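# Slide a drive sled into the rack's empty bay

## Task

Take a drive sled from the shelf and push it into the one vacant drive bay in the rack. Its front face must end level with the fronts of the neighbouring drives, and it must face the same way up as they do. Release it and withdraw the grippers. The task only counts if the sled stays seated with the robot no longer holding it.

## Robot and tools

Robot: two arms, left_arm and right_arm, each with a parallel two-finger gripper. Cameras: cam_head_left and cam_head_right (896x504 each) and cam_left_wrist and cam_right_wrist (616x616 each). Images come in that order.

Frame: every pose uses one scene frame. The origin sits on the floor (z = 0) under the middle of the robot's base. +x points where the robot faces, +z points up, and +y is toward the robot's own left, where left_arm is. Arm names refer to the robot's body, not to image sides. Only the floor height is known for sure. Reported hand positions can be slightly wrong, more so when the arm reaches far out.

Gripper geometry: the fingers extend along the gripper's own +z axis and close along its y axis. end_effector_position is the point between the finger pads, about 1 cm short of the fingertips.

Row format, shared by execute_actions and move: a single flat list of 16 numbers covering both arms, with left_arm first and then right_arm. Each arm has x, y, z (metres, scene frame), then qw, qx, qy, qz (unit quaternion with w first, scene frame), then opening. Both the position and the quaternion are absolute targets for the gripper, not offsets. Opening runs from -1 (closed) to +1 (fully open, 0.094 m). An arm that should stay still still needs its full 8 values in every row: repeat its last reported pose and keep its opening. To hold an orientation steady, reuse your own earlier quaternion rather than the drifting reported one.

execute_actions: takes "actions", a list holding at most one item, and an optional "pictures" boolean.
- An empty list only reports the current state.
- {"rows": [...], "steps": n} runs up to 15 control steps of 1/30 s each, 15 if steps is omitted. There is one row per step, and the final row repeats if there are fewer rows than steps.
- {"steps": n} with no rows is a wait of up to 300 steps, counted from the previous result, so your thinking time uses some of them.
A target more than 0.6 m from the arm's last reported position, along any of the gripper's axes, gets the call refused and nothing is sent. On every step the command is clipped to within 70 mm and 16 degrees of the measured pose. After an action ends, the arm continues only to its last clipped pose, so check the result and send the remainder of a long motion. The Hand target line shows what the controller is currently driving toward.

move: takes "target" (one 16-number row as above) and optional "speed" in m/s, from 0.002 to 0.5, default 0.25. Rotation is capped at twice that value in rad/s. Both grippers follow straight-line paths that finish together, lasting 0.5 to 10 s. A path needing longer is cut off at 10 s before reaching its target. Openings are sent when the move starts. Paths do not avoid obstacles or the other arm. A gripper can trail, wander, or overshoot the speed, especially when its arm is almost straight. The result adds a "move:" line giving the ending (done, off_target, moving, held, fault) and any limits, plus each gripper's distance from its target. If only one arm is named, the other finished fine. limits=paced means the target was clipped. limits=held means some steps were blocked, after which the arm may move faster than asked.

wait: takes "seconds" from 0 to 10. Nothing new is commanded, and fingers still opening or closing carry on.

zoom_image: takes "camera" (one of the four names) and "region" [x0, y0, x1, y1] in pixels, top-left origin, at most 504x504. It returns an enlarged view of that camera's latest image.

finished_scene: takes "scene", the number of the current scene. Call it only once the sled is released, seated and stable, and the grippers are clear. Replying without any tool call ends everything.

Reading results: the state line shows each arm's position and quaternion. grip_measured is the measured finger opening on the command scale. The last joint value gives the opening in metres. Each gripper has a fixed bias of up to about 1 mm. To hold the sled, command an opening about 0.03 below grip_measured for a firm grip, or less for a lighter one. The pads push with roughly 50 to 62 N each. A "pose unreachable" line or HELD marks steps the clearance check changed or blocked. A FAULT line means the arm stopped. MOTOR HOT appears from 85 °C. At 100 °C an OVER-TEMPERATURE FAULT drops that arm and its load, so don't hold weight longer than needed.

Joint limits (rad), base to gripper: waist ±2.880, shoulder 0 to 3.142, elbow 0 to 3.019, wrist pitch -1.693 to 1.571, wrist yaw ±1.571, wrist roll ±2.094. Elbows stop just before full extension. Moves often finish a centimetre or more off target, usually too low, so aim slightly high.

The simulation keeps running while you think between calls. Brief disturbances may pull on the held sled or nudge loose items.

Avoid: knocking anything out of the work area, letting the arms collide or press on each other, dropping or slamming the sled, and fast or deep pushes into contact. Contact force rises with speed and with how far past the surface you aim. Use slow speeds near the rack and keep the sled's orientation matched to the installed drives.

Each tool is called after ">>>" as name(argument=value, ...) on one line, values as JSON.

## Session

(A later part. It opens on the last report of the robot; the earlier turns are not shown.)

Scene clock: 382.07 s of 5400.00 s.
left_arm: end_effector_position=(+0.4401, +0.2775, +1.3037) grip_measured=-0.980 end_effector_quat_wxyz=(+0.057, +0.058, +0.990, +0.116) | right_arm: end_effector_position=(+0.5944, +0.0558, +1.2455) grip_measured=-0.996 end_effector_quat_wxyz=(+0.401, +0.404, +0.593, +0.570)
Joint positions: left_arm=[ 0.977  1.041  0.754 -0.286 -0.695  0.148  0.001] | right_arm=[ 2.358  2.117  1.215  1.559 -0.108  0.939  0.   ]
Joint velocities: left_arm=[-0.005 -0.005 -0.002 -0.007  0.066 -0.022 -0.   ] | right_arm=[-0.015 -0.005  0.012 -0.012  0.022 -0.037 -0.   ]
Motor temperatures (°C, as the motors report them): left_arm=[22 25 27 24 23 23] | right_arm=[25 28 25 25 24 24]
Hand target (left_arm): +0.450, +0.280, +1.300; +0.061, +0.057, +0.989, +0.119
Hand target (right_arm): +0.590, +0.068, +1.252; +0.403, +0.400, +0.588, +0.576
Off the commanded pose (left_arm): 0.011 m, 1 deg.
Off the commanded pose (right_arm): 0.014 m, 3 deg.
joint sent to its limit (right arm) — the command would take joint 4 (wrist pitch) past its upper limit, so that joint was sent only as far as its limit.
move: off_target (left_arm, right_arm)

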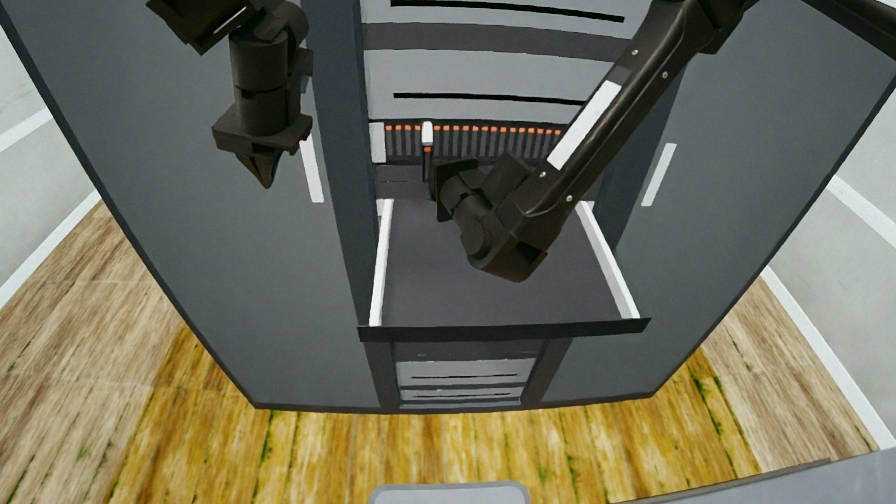

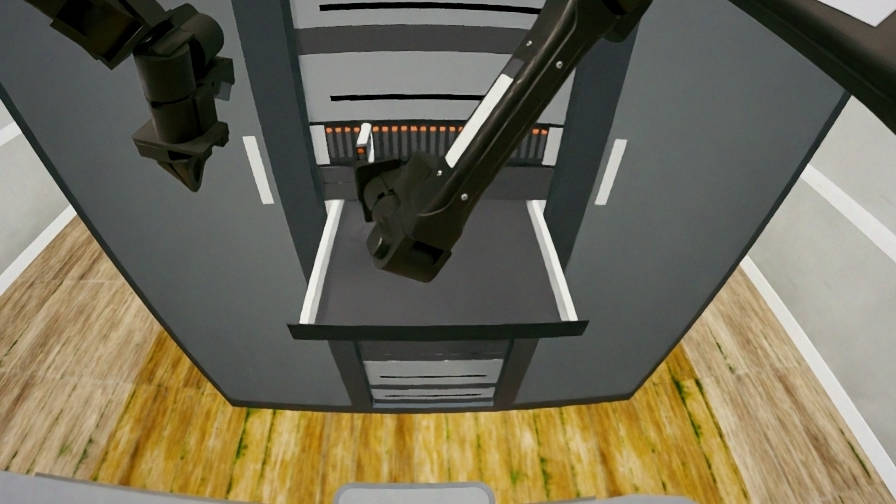

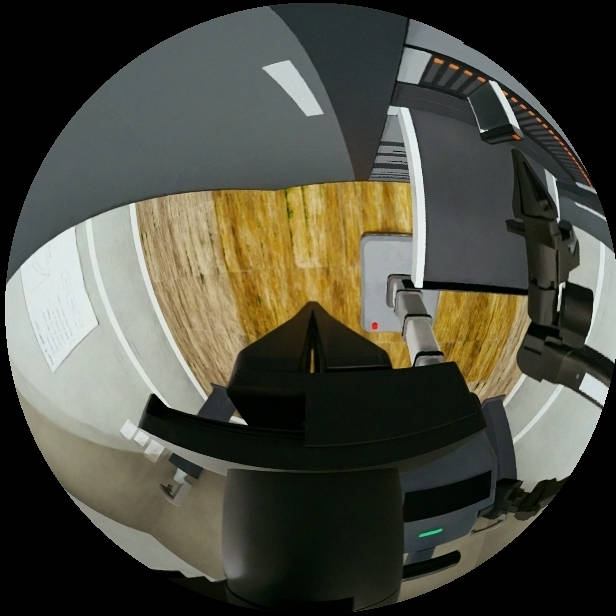

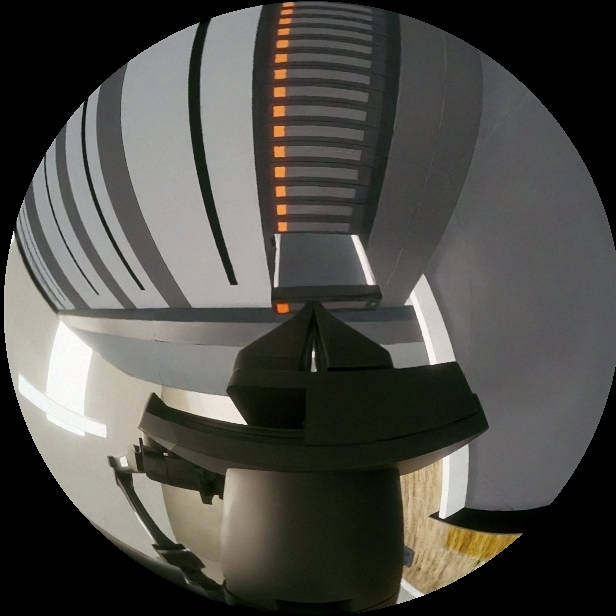

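>>> move(target=[0.45,0.28,1.30,0.061,0.057,0.989,0.119,-1,0.585,0.081,1.252,0.39,0.4,0.6,0.572,-1], speed=0.03)

Scene clock: 387.30 s of 5400.00 s.
left_arm: end_effector_position=(+0.4401, +0.2775, +1.3037) grip_measured=-0.980 end_effector_quat_wxyz=(+0.057, +0.058, +0.990, +0.116) | right_arm: end_effector_position=(+0.5918, +0.0658, +1.2492) grip_measured=-0.996 end_effector_quat_wxyz=(+0.397, +0.404, +0.597, +0.568)
Joint positions: left_arm=[ 0.977  1.041  0.754 -0.286 -0.695  0.148  0.001] | right_arm=[ 2.377  2.117  1.215  1.546 -0.092  0.926  0.   ]
Joint velocities: left_arm=[ 0.005 -0.005  0.022 -0.012  0.007  0.022  0.001] | right_arm=[-0.024  0.005 -0.017  0.012 -0.022  0.007 -0.001]
Motor temperatures (°C, as the motors report them): left_arm=[22 25 27 24 23 23] | right_arm=[25 28 24 25 24 24]
Hand target (left_arm): +0.450, +0.280, +1.300; +0.061, +0.057, +0.989, +0.119
Hand target (right_arm): +0.585, +0.081, +1.252; +0.390, +0.400, +0.600, +0.572
Off the commanded pose (left_arm): 0.011 m, 1 deg.
Off the commanded pose (right_arm): 0.017 m, 1 deg.
After step 90, 0.97 s passed at rest.
move: off_target (left_arm, right_arm)

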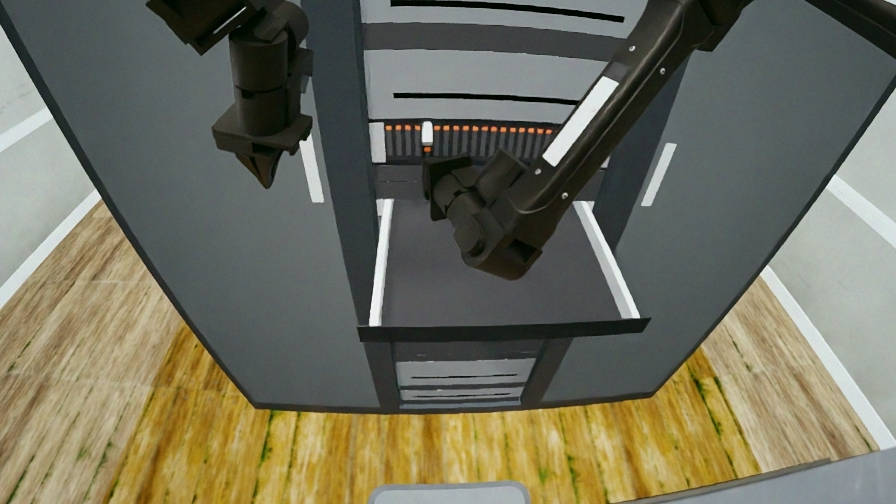

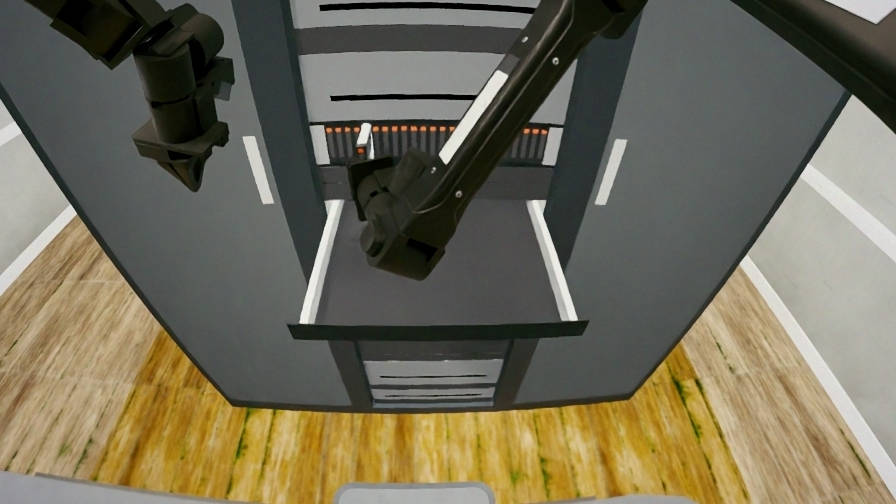

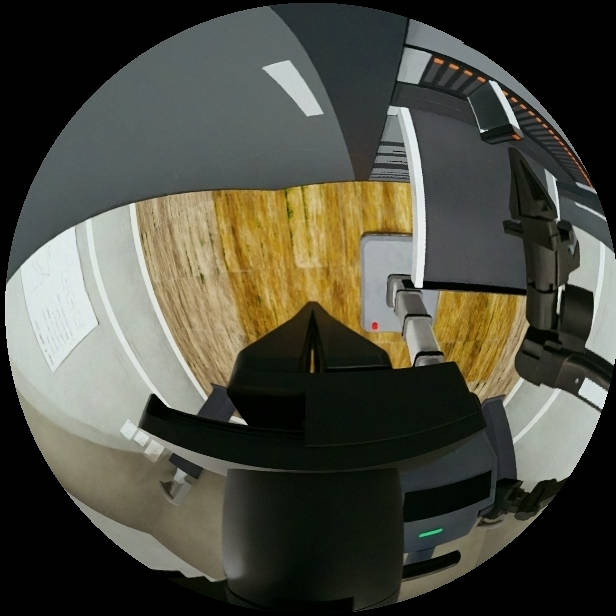

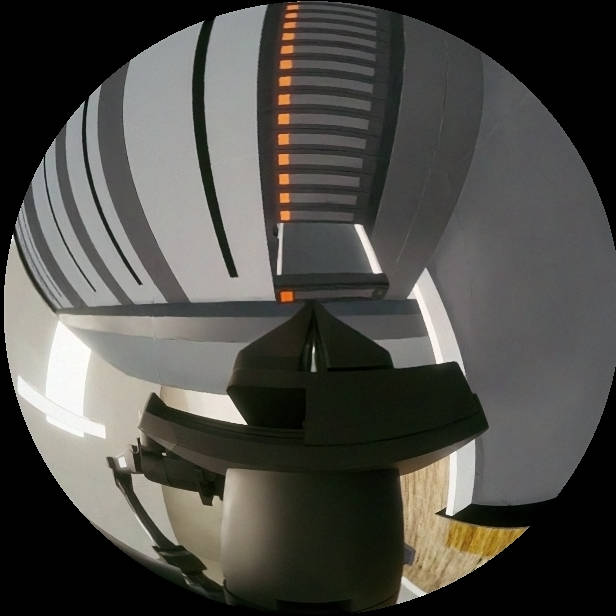

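>>> move(target=[0.45,0.28,1.30,0.061,0.057,0.989,0.119,-1,0.62,0.066,1.253,0.39,0.4,0.6,0.572,-1], speed=0.015)

Scene clock: 391.63 s of 5400.00 s.
left_arm: end_effector_position=(+0.4401, +0.2775, +1.3037) grip_measured=-0.980 end_effector_quat_wxyz=(+0.057, +0.058, +0.990, +0.116) | right_arm: end_effector_position=(+0.6021, +0.0769, +1.2423) grip_measured=-0.996 end_effector_quat_wxyz=(+0.379, +0.399, +0.611, +0.569)
Joint positions: left_arm=[ 0.977  1.041  0.754 -0.286 -0.695  0.148  0.001] | right_arm=[ 2.377  2.114  1.249  1.464 -0.109  0.925  0.   ]
Joint velocities: left_arm=[ 0.005  0.005 -0.017 -0.002 -0.037 -0.022 -0.001] | right_arm=[-0.015 -0.005 -0.002  0.007  0.007 -0.066  0.001]
Motor temperatures (°C, as the motors report them): left_arm=[22 25 27 24 23 23] | right_arm=[25 28 24 25 24 24]
Hand target (left_arm): +0.450, +0.280, +1.300; +0.061, +0.057, +0.989, +0.119
Hand target (right_arm): +0.619, +0.066, +1.253; +0.390, +0.400, +0.600, +0.572
Off the commanded pose (left_arm): 0.011 m, 1 deg.
Off the commanded pose (right_arm): 0.024 m, 2 deg.
move: off_target (left_arm, right_arm)

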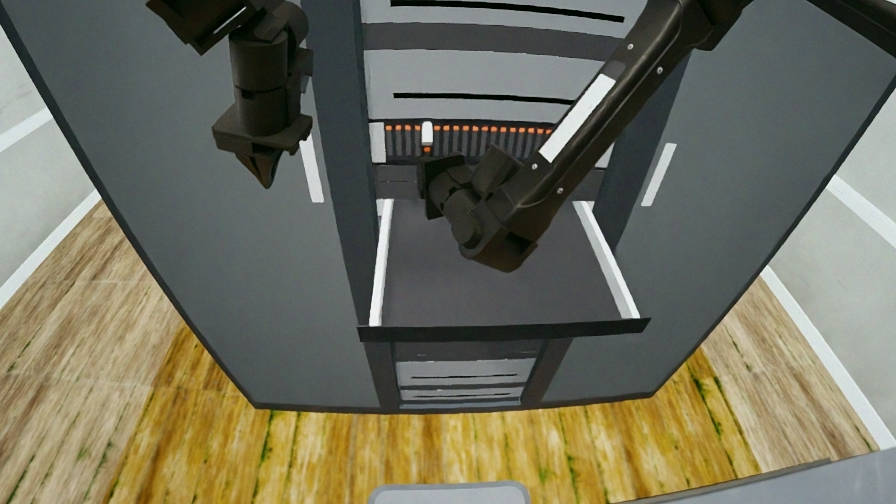

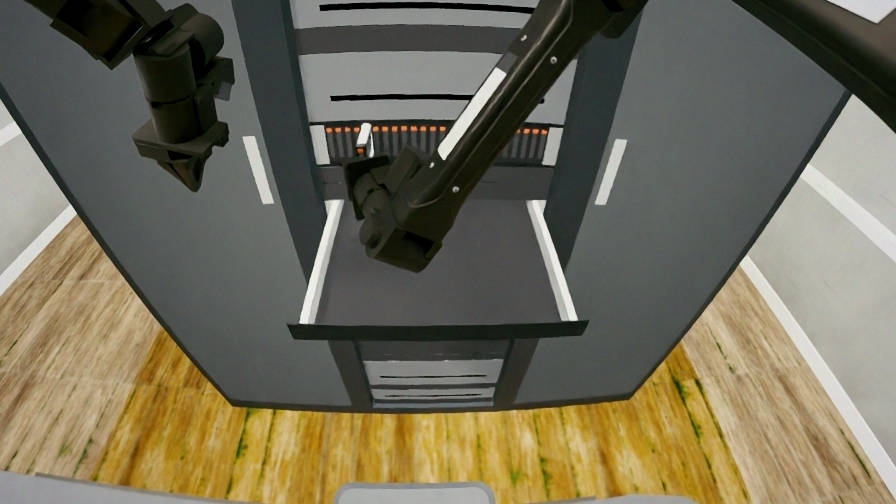

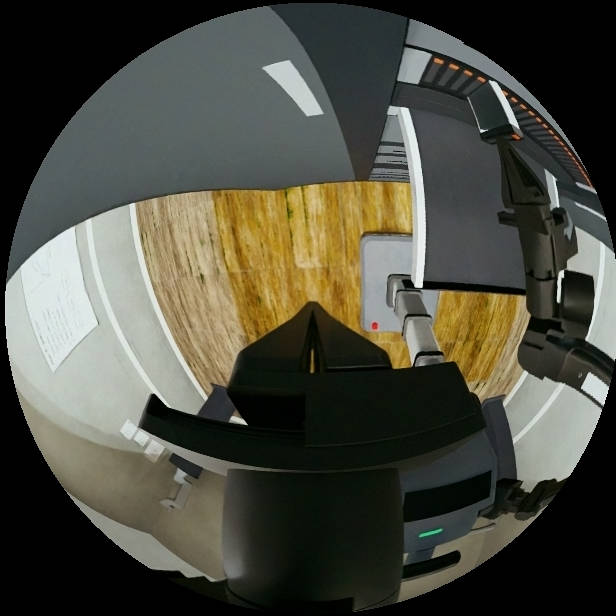

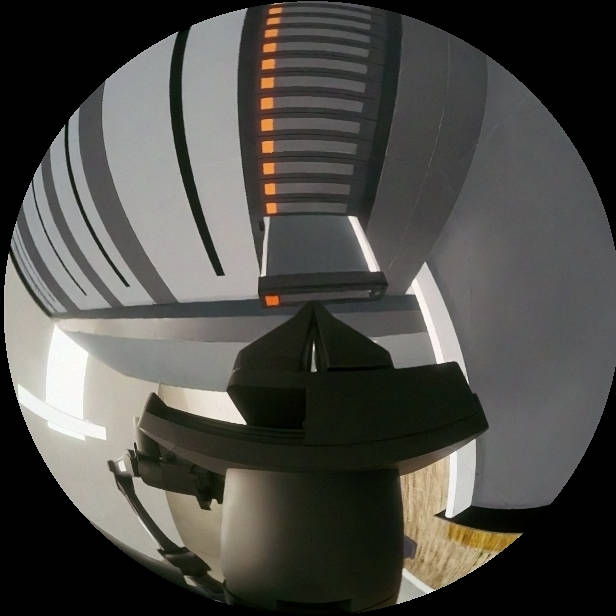

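>>> execute_actions(actions=[{"rows":[[0.45,0.28,1.30,0.061,0.057,0.989,0.119,-1,0.617,0.063,1.254,0.39,0.4,0.6,0.572,-1],[0.45,0.28,1.30,0.061,0.057,0.989,0.119,-1,0.616,0.060,1.255,0.39,0.4,0.6,0.572,-1],[0.45,0.28,1.30,0.061,0.057,0.989,0.119,-1,0.616,0.057,1.256,0.39,0.4,0.6,0.572,-1],[0.45,0.28,1.30,0.061,0.057,0.989,0.119,-1,0.616,0.054,1.257,0.39,0.4,0.6,0.572,-1]],"steps":15}])

Scene clock: 395.47 s of 5400.00 s.
left_arm: end_effector_position=(+0.4401, +0.2775, +1.3037) grip_measured=-0.980 end_effector_quat_wxyz=(+0.057, +0.058, +0.990, +0.116) | right_arm: end_effector_position=(+0.6048, +0.0683, +1.2500) grip_measured=-0.996 end_effector_quat_wxyz=(+0.379, +0.398, +0.609, +0.572)
Joint positions: left_arm=[ 0.977  1.041  0.754 -0.286 -0.695  0.148  0.001] | right_arm=[ 2.371  2.086  1.227  1.464 -0.118  0.931  0.   ]
Joint velocities: left_arm=[-0.005 -0.015 -0.002 -0.002 -0.066 -0.007  0.001] | right_arm=[-0.005  0.005 -0.007 -0.012  0.007  0.007 -0.001]
Motor temperatures (°C, as the motors report them): left_arm=[22 25 27 24 23 23] | right_arm=[25 28 24 25 24 24]
Hand target (left_arm): +0.450, +0.280, +1.300; +0.061, +0.057, +0.989, +0.119
Hand target (right_arm): +0.616, +0.054, +1.256; +0.390, +0.400, +0.600, +0.572
Off the commanded pose (left_arm): 0.011 m, 1 deg.
Off the commanded pose (right_arm): 0.019 m, 2 deg.
Steps of this call (steps 1 to 90: nothing new was sent; then 0.33 s passed at rest; steps 91 to 105: all 15 steps of this action). Readings (end_effector_position):
91: left_arm (+0.4401, +0.2775, +1.3037) | right_arm (+0.6021, +0.0770, +1.2424)
92: left_arm (+0.4401, +0.2775, +1.3037) | right_arm (+0.6019, +0.0770, +1.2426)
94: left_arm (+0.4401, +0.2775, +1.3037) | right_arm (+0.6005, +0.0760, +1.2440)
98: left_arm (+0.4401, +0.2775, +1.3037) | right_arm (+0.6019, +0.0713, +1.2481)
105: the state above

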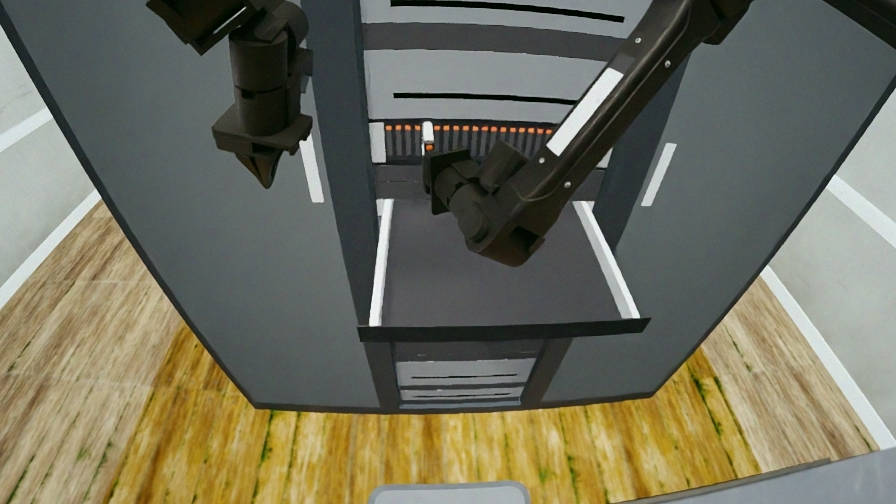

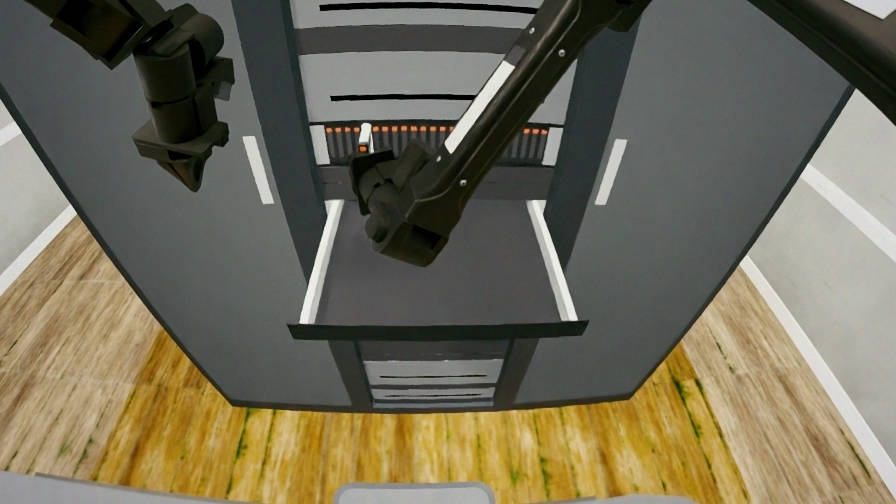

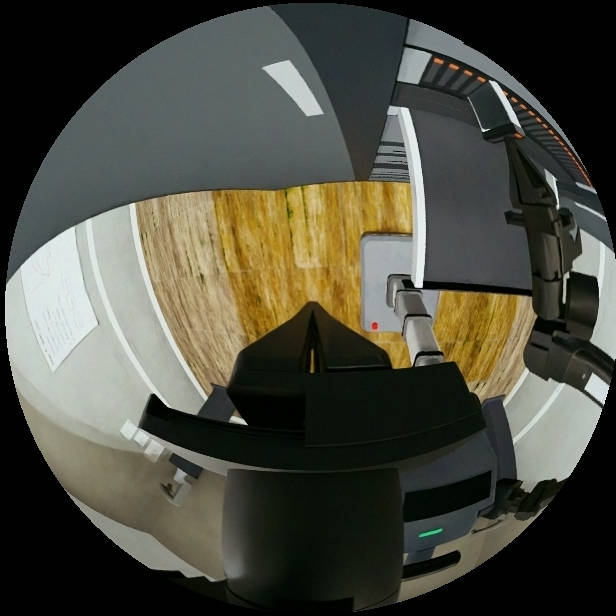

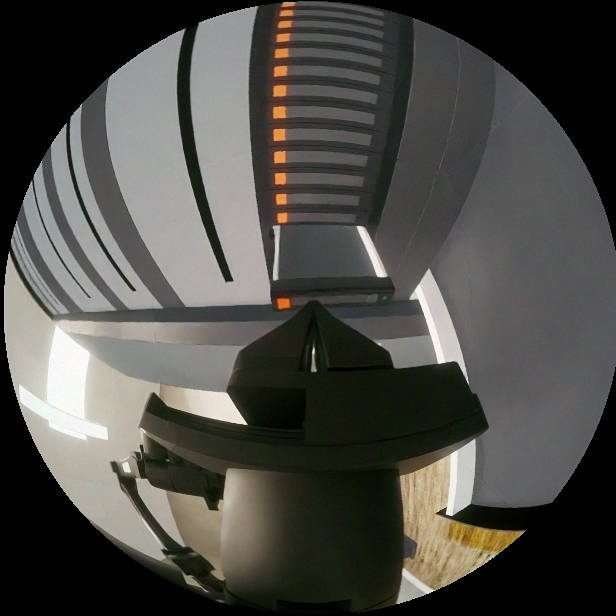

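In contact, tip on bezel. Push forward.

>>> execute_actions(actions=[{"rows":[[0.45,0.28,1.30,0.061,0.057,0.989,0.119,-1,0.618,0.054,1.257,0.39,0.4,0.6,0.572,-1],[0.45,0.28,1.30,0.061,0.057,0.989,0.119,-1,0.620,0.054,1.257,0.39,0.4,0.6,0.572,-1],[0.45,0.28,1.30,0.061,0.057,0.989,0.119,-1,0.622,0.053,1.257,0.39,0.4,0.6,0.572,-1],[0.45,0.28,1.30,0.061,0.057,0.989,0.119,-1,0.624,0.053,1.257,0.39,0.4,0.6,0.572,-1],[0.45,0.28,1.30,0.061,0.057,0.989,0.119,-1,0.626,0.053,1.257,0.39,0.4,0.6,0.572,-1],[0.45,0.28,1.30,0.061,0.057,0.989,0.119,-1,0.628,0.052,1.257,0.39,0.4,0.6,0.572,-1],[0.45,0.28,1.30,0.061,0.057,0.989,0.119,-1,0.630,0.052,1.257,0.39,0.4,0.6,0.572,-1],[0.45,0.28,1.30,0.061,0.057,0.989,0.119,-1,0.632,0.052,1.257,0.39,0.4,0.6,0.572,-1],[0.45,0.28,1.30,0.061,0.057,0.989,0.119,-1,0.634,0.051,1.257,0.39,0.4,0.6,0.572,-1],[0.45,0.28,1.30,0.061,0.057,0.989,0.119,-1,0.636,0.051,1.257,0.39,0.4,0.6,0.572,-1]],"steps":15}])

Scene clock: 402.13 s of 5400.00 s.
left_arm: end_effector_position=(+0.4401, +0.2775, +1.3037) grip_measured=-0.980 end_effector_quat_wxyz=(+0.057, +0.058, +0.990, +0.116) | right_arm: end_effector_position=(+0.6162, +0.0673, +1.2484) grip_measured=-0.996 end_effector_quat_wxyz=(+0.376, +0.397, +0.611, +0.572)
Joint positions: left_arm=[ 0.977  1.041  0.754 -0.286 -0.695  0.148  0.001] | right_arm=[ 2.364  2.079  1.25   1.428 -0.127  0.936  0.   ]
Joint velocities: left_arm=[-0.005 -0.015 -0.012  0.007 -0.037 -0.051  0.   ] | right_arm=[ 0.005 -0.054  0.007  0.002  0.051 -0.051 -0.001]
Motor temperatures (°C, as the motors report them): left_arm=[22 25 27 24 23 23] | right_arm=[25 28 24 25 24 24]
Hand target (left_arm): +0.450, +0.280, +1.300; +0.061, +0.057, +0.989, +0.119
Hand target (right_arm): +0.635, +0.051, +1.257; +0.390, +0.400, +0.600, +0.572
Off the commanded pose (left_arm): 0.011 m, 1 deg.
Off the commanded pose (right_arm): 0.027 m, 2 deg.
Steps of this call (steps 1 to 90: nothing new was sent; then 3.17 s passed at rest; steps 91 to 105: all 15 steps of this action). Readings (end_effector_position):
91: left_arm (+0.4401, +0.2775, +1.3037) | right_arm (+0.6048, +0.0684, +1.2500)
92: left_arm (+0.4401, +0.2775, +1.3037) | right_arm (+0.6048, +0.0684, +1.2500)
94: left_arm (+0.4401, +0.2775, +1.3037) | right_arm (+0.6048, +0.0685, +1.2499)
98: left_arm (+0.4401, +0.2775, +1.3037) | right_arm (+0.6062, +0.0698, +1.2479)
105: the state above

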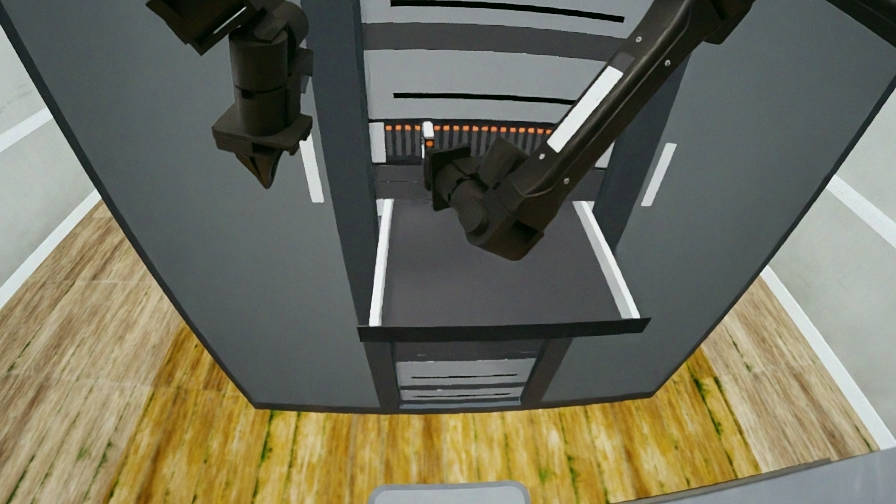

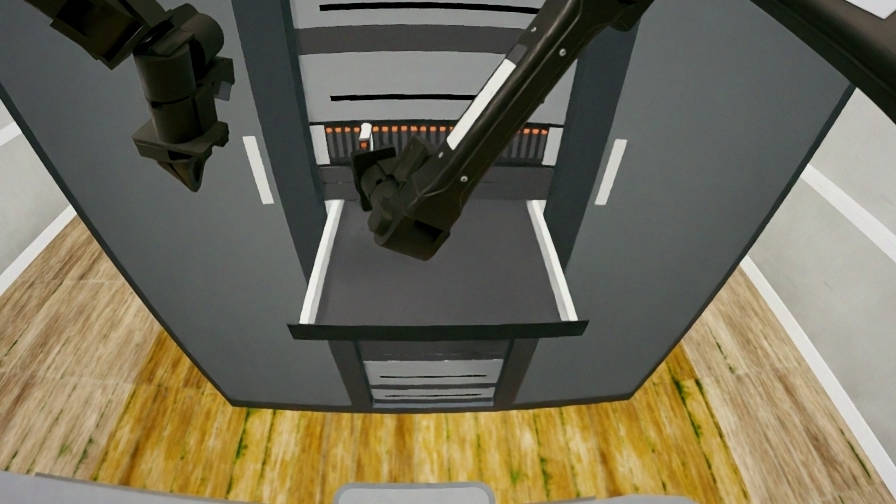

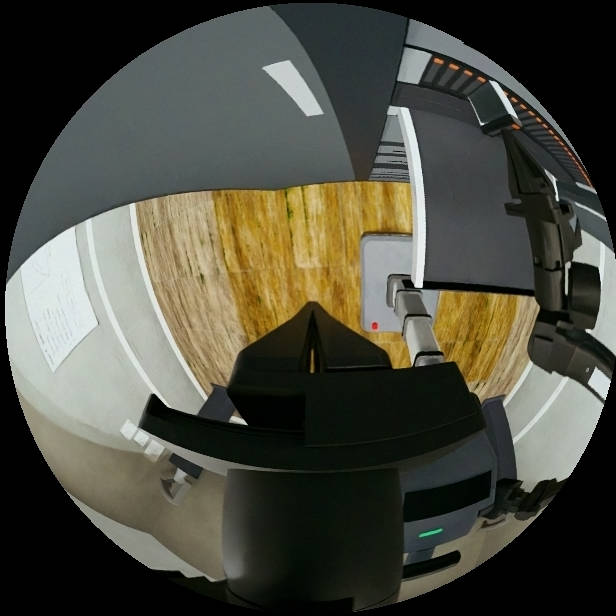

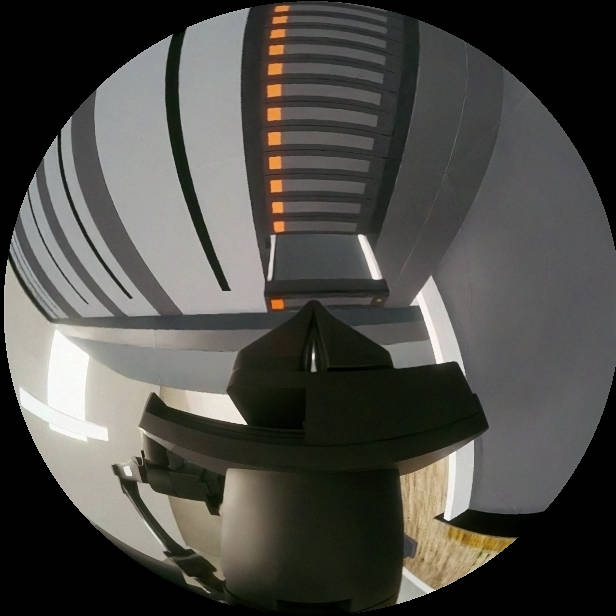

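Moving well. Continue with y held slightly higher.

>>> execute_actions(actions=[{"rows":[[0.45,0.28,1.30,0.061,0.057,0.989,0.119,-1,0.639,0.052,1.257,0.39,0.4,0.6,0.572,-1],[0.45,0.28,1.30,0.061,0.057,0.989,0.119,-1,0.642,0.052,1.257,0.39,0.4,0.6,0.572,-1],[0.45,0.28,1.30,0.061,0.057,0.989,0.119,-1,0.645,0.052,1.257,0.39,0.4,0.6,0.572,-1],[0.45,0.28,1.30,0.061,0.057,0.989,0.119,-1,0.648,0.053,1.257,0.39,0.4,0.6,0.572,-1],[0.45,0.28,1.30,0.061,0.057,0.989,0.119,-1,0.651,0.053,1.257,0.39,0.4,0.6,0.572,-1],[0.45,0.28,1.30,0.061,0.057,0.989,0.119,-1,0.654,0.053,1.257,0.39,0.4,0.6,0.572,-1],[0.45,0.28,1.30,0.061,0.057,0.989,0.119,-1,0.657,0.053,1.257,0.39,0.4,0.6,0.572,-1],[0.45,0.28,1.30,0.061,0.057,0.989,0.119,-1,0.660,0.053,1.257,0.39,0.4,0.6,0.572,-1],[0.45,0.28,1.30,0.061,0.057,0.989,0.119,-1,0.663,0.053,1.257,0.39,0.4,0.6,0.572,-1],[0.45,0.28,1.30,0.061,0.057,0.989,0.119,-1,0.666,0.053,1.257,0.39,0.4,0.6,0.572,-1]],"steps":15}], pictures=false)

>>> execute_actions(actions=[{"rows":[[0.45,0.28,1.30,0.061,0.057,0.989,0.119,-1,0.669,0.053,1.257,0.39,0.4,0.6,0.572,-1],[0.45,0.28,1.30,0.061,0.057,0.989,0.119,-1,0.672,0.053,1.257,0.39,0.4,0.6,0.572,-1],[0.45,0.28,1.30,0.061,0.057,0.989,0.119,-1,0.675,0.053,1.257,0.39,0.4,0.6,0.572,-1],[0.45,0.28,1.30,0.061,0.057,0.989,0.119,-1,0.678,0.053,1.257,0.39,0.4,0.6,0.572,-1],[0.45,0.28,1.30,0.061,0.057,0.989,0.119,-1,0.681,0.053,1.257,0.39,0.4,0.6,0.572,-1],[0.45,0.28,1.30,0.061,0.057,0.989,0.119,-1,0.684,0.053,1.257,0.39,0.4,0.6,0.572,-1],[0.45,0.28,1.30,0.061,0.057,0.989,0.119,-1,0.687,0.053,1.257,0.39,0.4,0.6,0.572,-1],[0.45,0.28,1.30,0.061,0.057,0.989,0.119,-1,0.690,0.053,1.257,0.39,0.4,0.6,0.572,-1]],"steps":15}])

Scene clock: 412.83 s of 5400.00 s.
left_arm: end_effector_position=(+0.4401, +0.2775, +1.3037) grip_measured=-0.980 end_effector_quat_wxyz=(+0.057, +0.058, +0.990, +0.116) | right_arm: end_effector_position=(+0.6486, +0.0684, +1.2495) grip_measured=-0.996 end_effector_quat_wxyz=(+0.379, +0.398, +0.609, +0.572)
Joint positions: left_arm=[ 0.977  1.041  0.754 -0.286 -0.695  0.148  0.001] | right_arm=[ 2.358  2.073  1.328  1.35  -0.13   0.939  0.   ]
Joint velocities: left_arm=[-0.015 -0.005  0.007 -0.002  0.007  0.007 -0.001] | right_arm=[-0.034 -0.015  0.012 -0.032 -0.037  0.051  0.   ]
Motor temperatures (°C, as the motors report them): left_arm=[22 25 27 24 23 23] | right_arm=[25 28 24 25 24 24]
Hand target (left_arm): +0.450, +0.280, +1.300; +0.061, +0.057, +0.989, +0.119
Hand target (right_arm): +0.665, +0.054, +1.257; +0.390, +0.400, +0.600, +0.572
Off the commanded pose (left_arm): 0.011 m, 1 deg.
Off the commanded pose (right_arm): 0.024 m, 2 deg.
Steps of this call (steps 1 to 90: nothing new was sent; then 7.20 s passed at rest; steps 91 to 105: all 15 steps of this action). Readings (end_effector_position):
91: left_arm (+0.4401, +0.2775, +1.3037) | right_arm (+0.6178, +0.0664, +1.2491)
92: left_arm (+0.4401, +0.2775, +1.3037) | right_arm (+0.6184, +0.0668, +1.2488)
94: left_arm (+0.4401, +0.2775, +1.3037) | right_arm (+0.6214, +0.0679, +1.2481)
98: left_arm (+0.4401, +0.2775, +1.3037) | right_arm (+0.6326, +0.0698, +1.2482)
105: the state above

Scene clock: 413.33 s of 5400.00 s.
left_arm: end_effector_position=(+0.4401, +0.2775, +1.3037) grip_measured=-0.980 end_effector_quat_wxyz=(+0.057, +0.058, +0.990, +0.116) | right_arm: end_effector_position=(+0.6724, +0.0689, +1.2491) grip_measured=-0.996 end_effector_quat_wxyz=(+0.378, +0.398, +0.610, +0.572)
Joint positions: left_arm=[ 0.977  1.041  0.754 -0.286 -0.695  0.148  0.001] | right_arm=[ 2.351  2.072  1.388  1.287 -0.136  0.943  0.   ]
Joint velocities: left_arm=[-0.005  0.015 -0.012 -0.007 -0.051  0.051  0.001] | right_arm=[ 0.005 -0.015  0.002 -0.017  0.007 -0.037  0.001]
Motor temperatures (°C, as the motors report them): left_arm=[22 25 27 24 23 23] | right_arm=[25 28 24 25 24 24]
Hand target (left_arm): +0.450, +0.280, +1.300; +0.061, +0.057, +0.989, +0.119
Hand target (right_arm): +0.690, +0.053, +1.257; +0.390, +0.400, +0.600, +0.572
Off the commanded pose (left_arm): 0.011 m, 1 deg.
Off the commanded pose (right_arm): 0.025 m, 2 deg.
Steps of this call (steps 1 to 15: all 15 steps of this action). Readings (end_effector_position):
1: left_arm (+0.4401, +0.2775, +1.3037) | right_arm (+0.6491, +0.0681, +1.2493)
2: left_arm (+0.4401, +0.2775, +1.3037) | right_arm (+0.6496, +0.0685, +1.2491)
4: left_arm (+0.4401, +0.2775, +1.3037) | right_arm (+0.6518, +0.0693, +1.2479)
8: left_arm (+0.4401, +0.2775, +1.3037) | right_arm (+0.6618, +0.0705, +1.2478)
15: the state above

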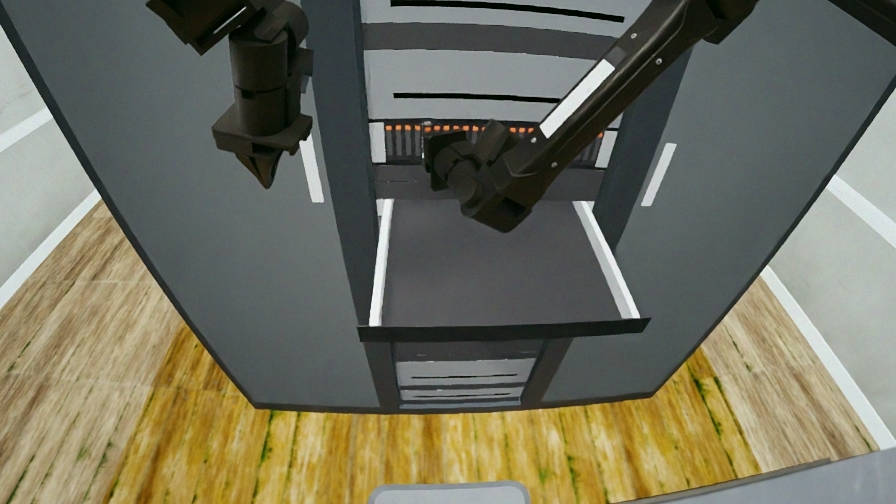

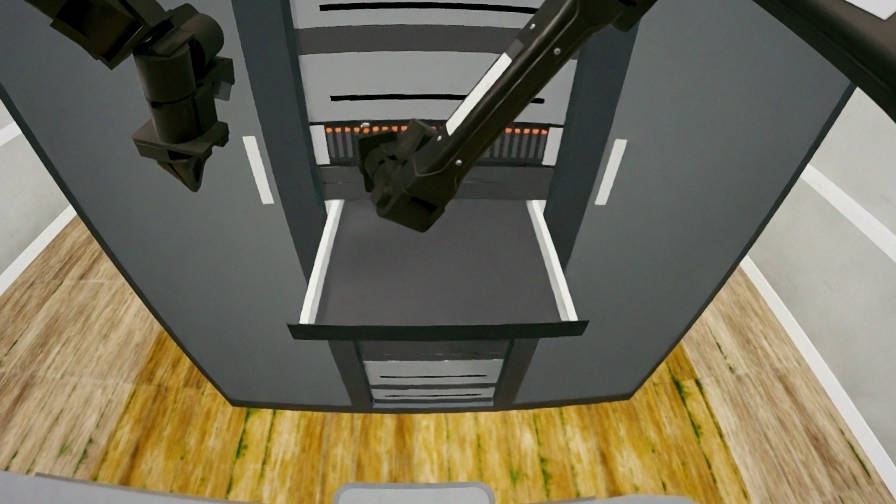

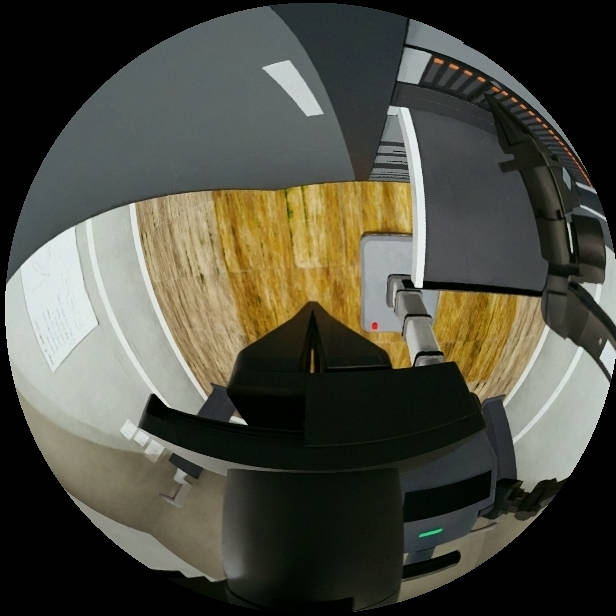

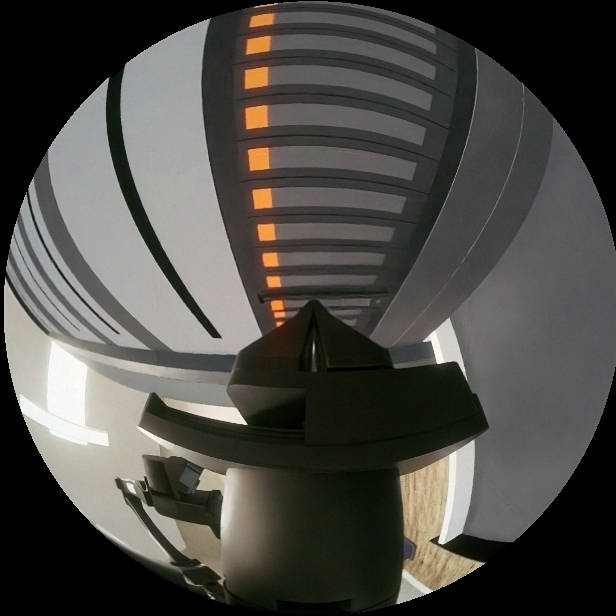

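A few mm left.

>>> execute_actions(actions=[{"rows":[[0.45,0.28,1.30,0.061,0.057,0.989,0.119,-1,0.692,0.053,1.257,0.39,0.4,0.6,0.572,-1],[0.45,0.28,1.30,0.061,0.057,0.989,0.119,-1,0.694,0.053,1.257,0.39,0.4,0.6,0.572,-1],[0.45,0.28,1.30,0.061,0.057,0.989,0.119,-1,0.696,0.053,1.257,0.39,0.4,0.6,0.572,-1],[0.45,0.28,1.30,0.061,0.057,0.989,0.119,-1,0.698,0.053,1.257,0.39,0.4,0.6,0.572,-1],[0.45,0.28,1.30,0.061,0.057,0.989,0.119,-1,0.700,0.053,1.257,0.39,0.4,0.6,0.572,-1],[0.45,0.28,1.30,0.061,0.057,0.989,0.119,-1,0.702,0.053,1.257,0.39,0.4,0.6,0.572,-1]],"steps":15}])

>>> zoom_image(camera="cam_right_wrist", region=[230,240,410,340])

Scene clock: 418.87 s of 5400.00 s.
left_arm: end_effector_position=(+0.4401, +0.2775, +1.3037) grip_measured=-0.980 end_effector_quat_wxyz=(+0.057, +0.058, +0.990, +0.116) | right_arm: end_effector_position=(+0.6788, +0.0712, +1.2474) grip_measured=-0.996 end_effector_quat_wxyz=(+0.373, +0.397, +0.613, +0.572)
Joint positions: left_arm=[ 0.977  1.041  0.754 -0.286 -0.695  0.148  0.001] | right_arm=[ 2.35   2.072  1.408  1.256 -0.14   0.945  0.   ]
Joint velocities: left_arm=[-0.005 -0.005 -0.007 -0.012  0.022 -0.022  0.   ] | right_arm=[-0.015 -0.015  0.012 -0.002 -0.066  0.037 -0.   ]
Motor temperatures (°C, as the motors report them): left_arm=[22 25 27 24 23 23] | right_arm=[25 28 24 25 24 24]
Hand target (left_arm): +0.450, +0.280, +1.300; +0.061, +0.057, +0.989, +0.119
Hand target (right_arm): +0.701, +0.053, +1.258; +0.390, +0.400, +0.600, +0.572
Off the commanded pose (left_arm): 0.011 m, 1 deg.
Off the commanded pose (right_arm): 0.031 m, 2 deg.
Steps of this call (steps 1 to 90: nothing new was sent; then 2.03 s passed at rest; steps 91 to 105: all 15 steps of this action). Readings (end_effector_position):
91: left_arm (+0.4401, +0.2775, +1.3037) | right_arm (+0.6723, +0.0690, +1.2488)
92: left_arm (+0.4401, +0.2775, +1.3037) | right_arm (+0.6725, +0.0692, +1.2486)
94: left_arm (+0.4401, +0.2775, +1.3037) | right_arm (+0.6738, +0.0699, +1.2483)
98: left_arm (+0.4401, +0.2775, +1.3037) | right_arm (+0.6791, +0.0707, +1.2481)
105: the state above

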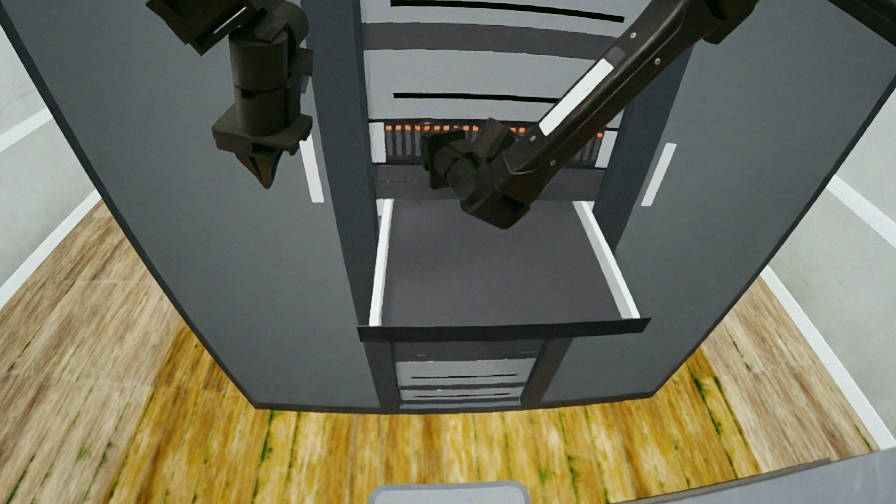

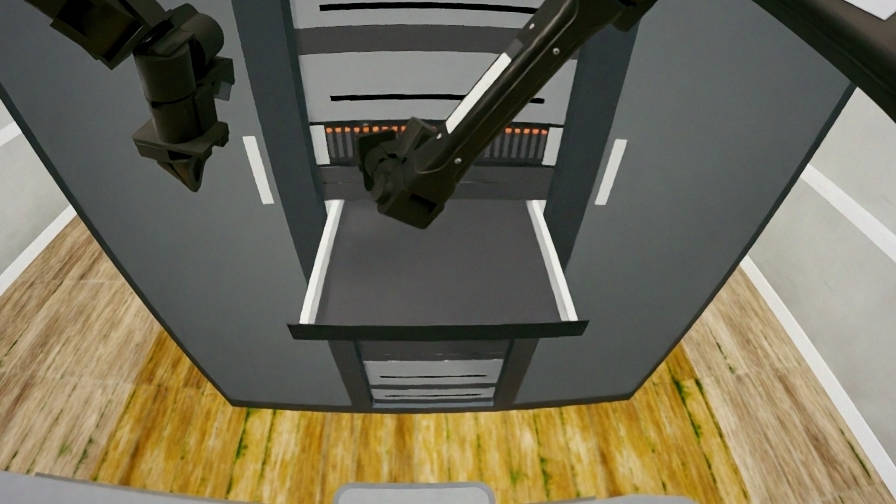

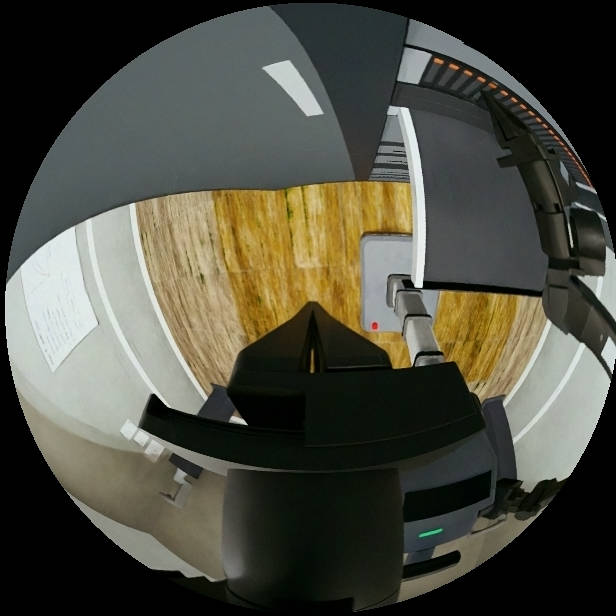

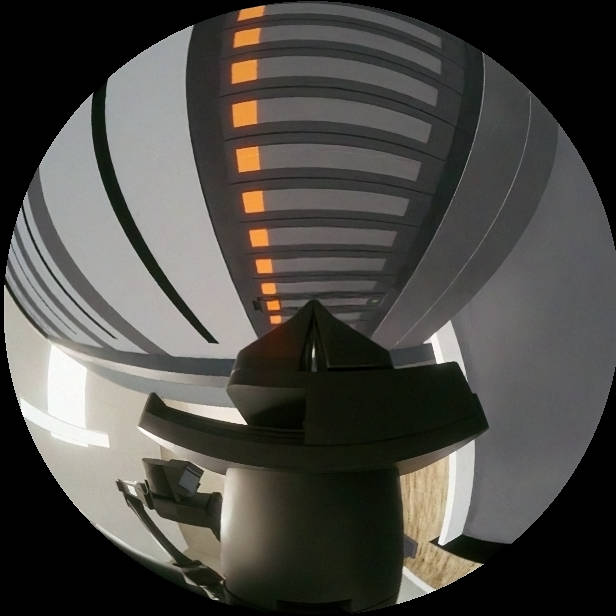

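Region (230, 240, 410, 340) of cam_right_wrist's 616x616 image, scaled by 2.800, with more detail than that image has.

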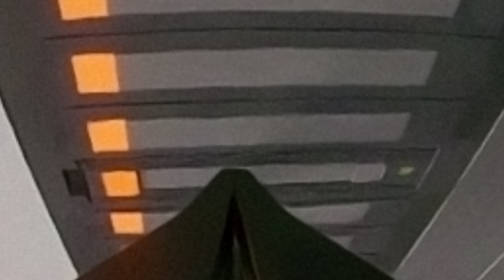

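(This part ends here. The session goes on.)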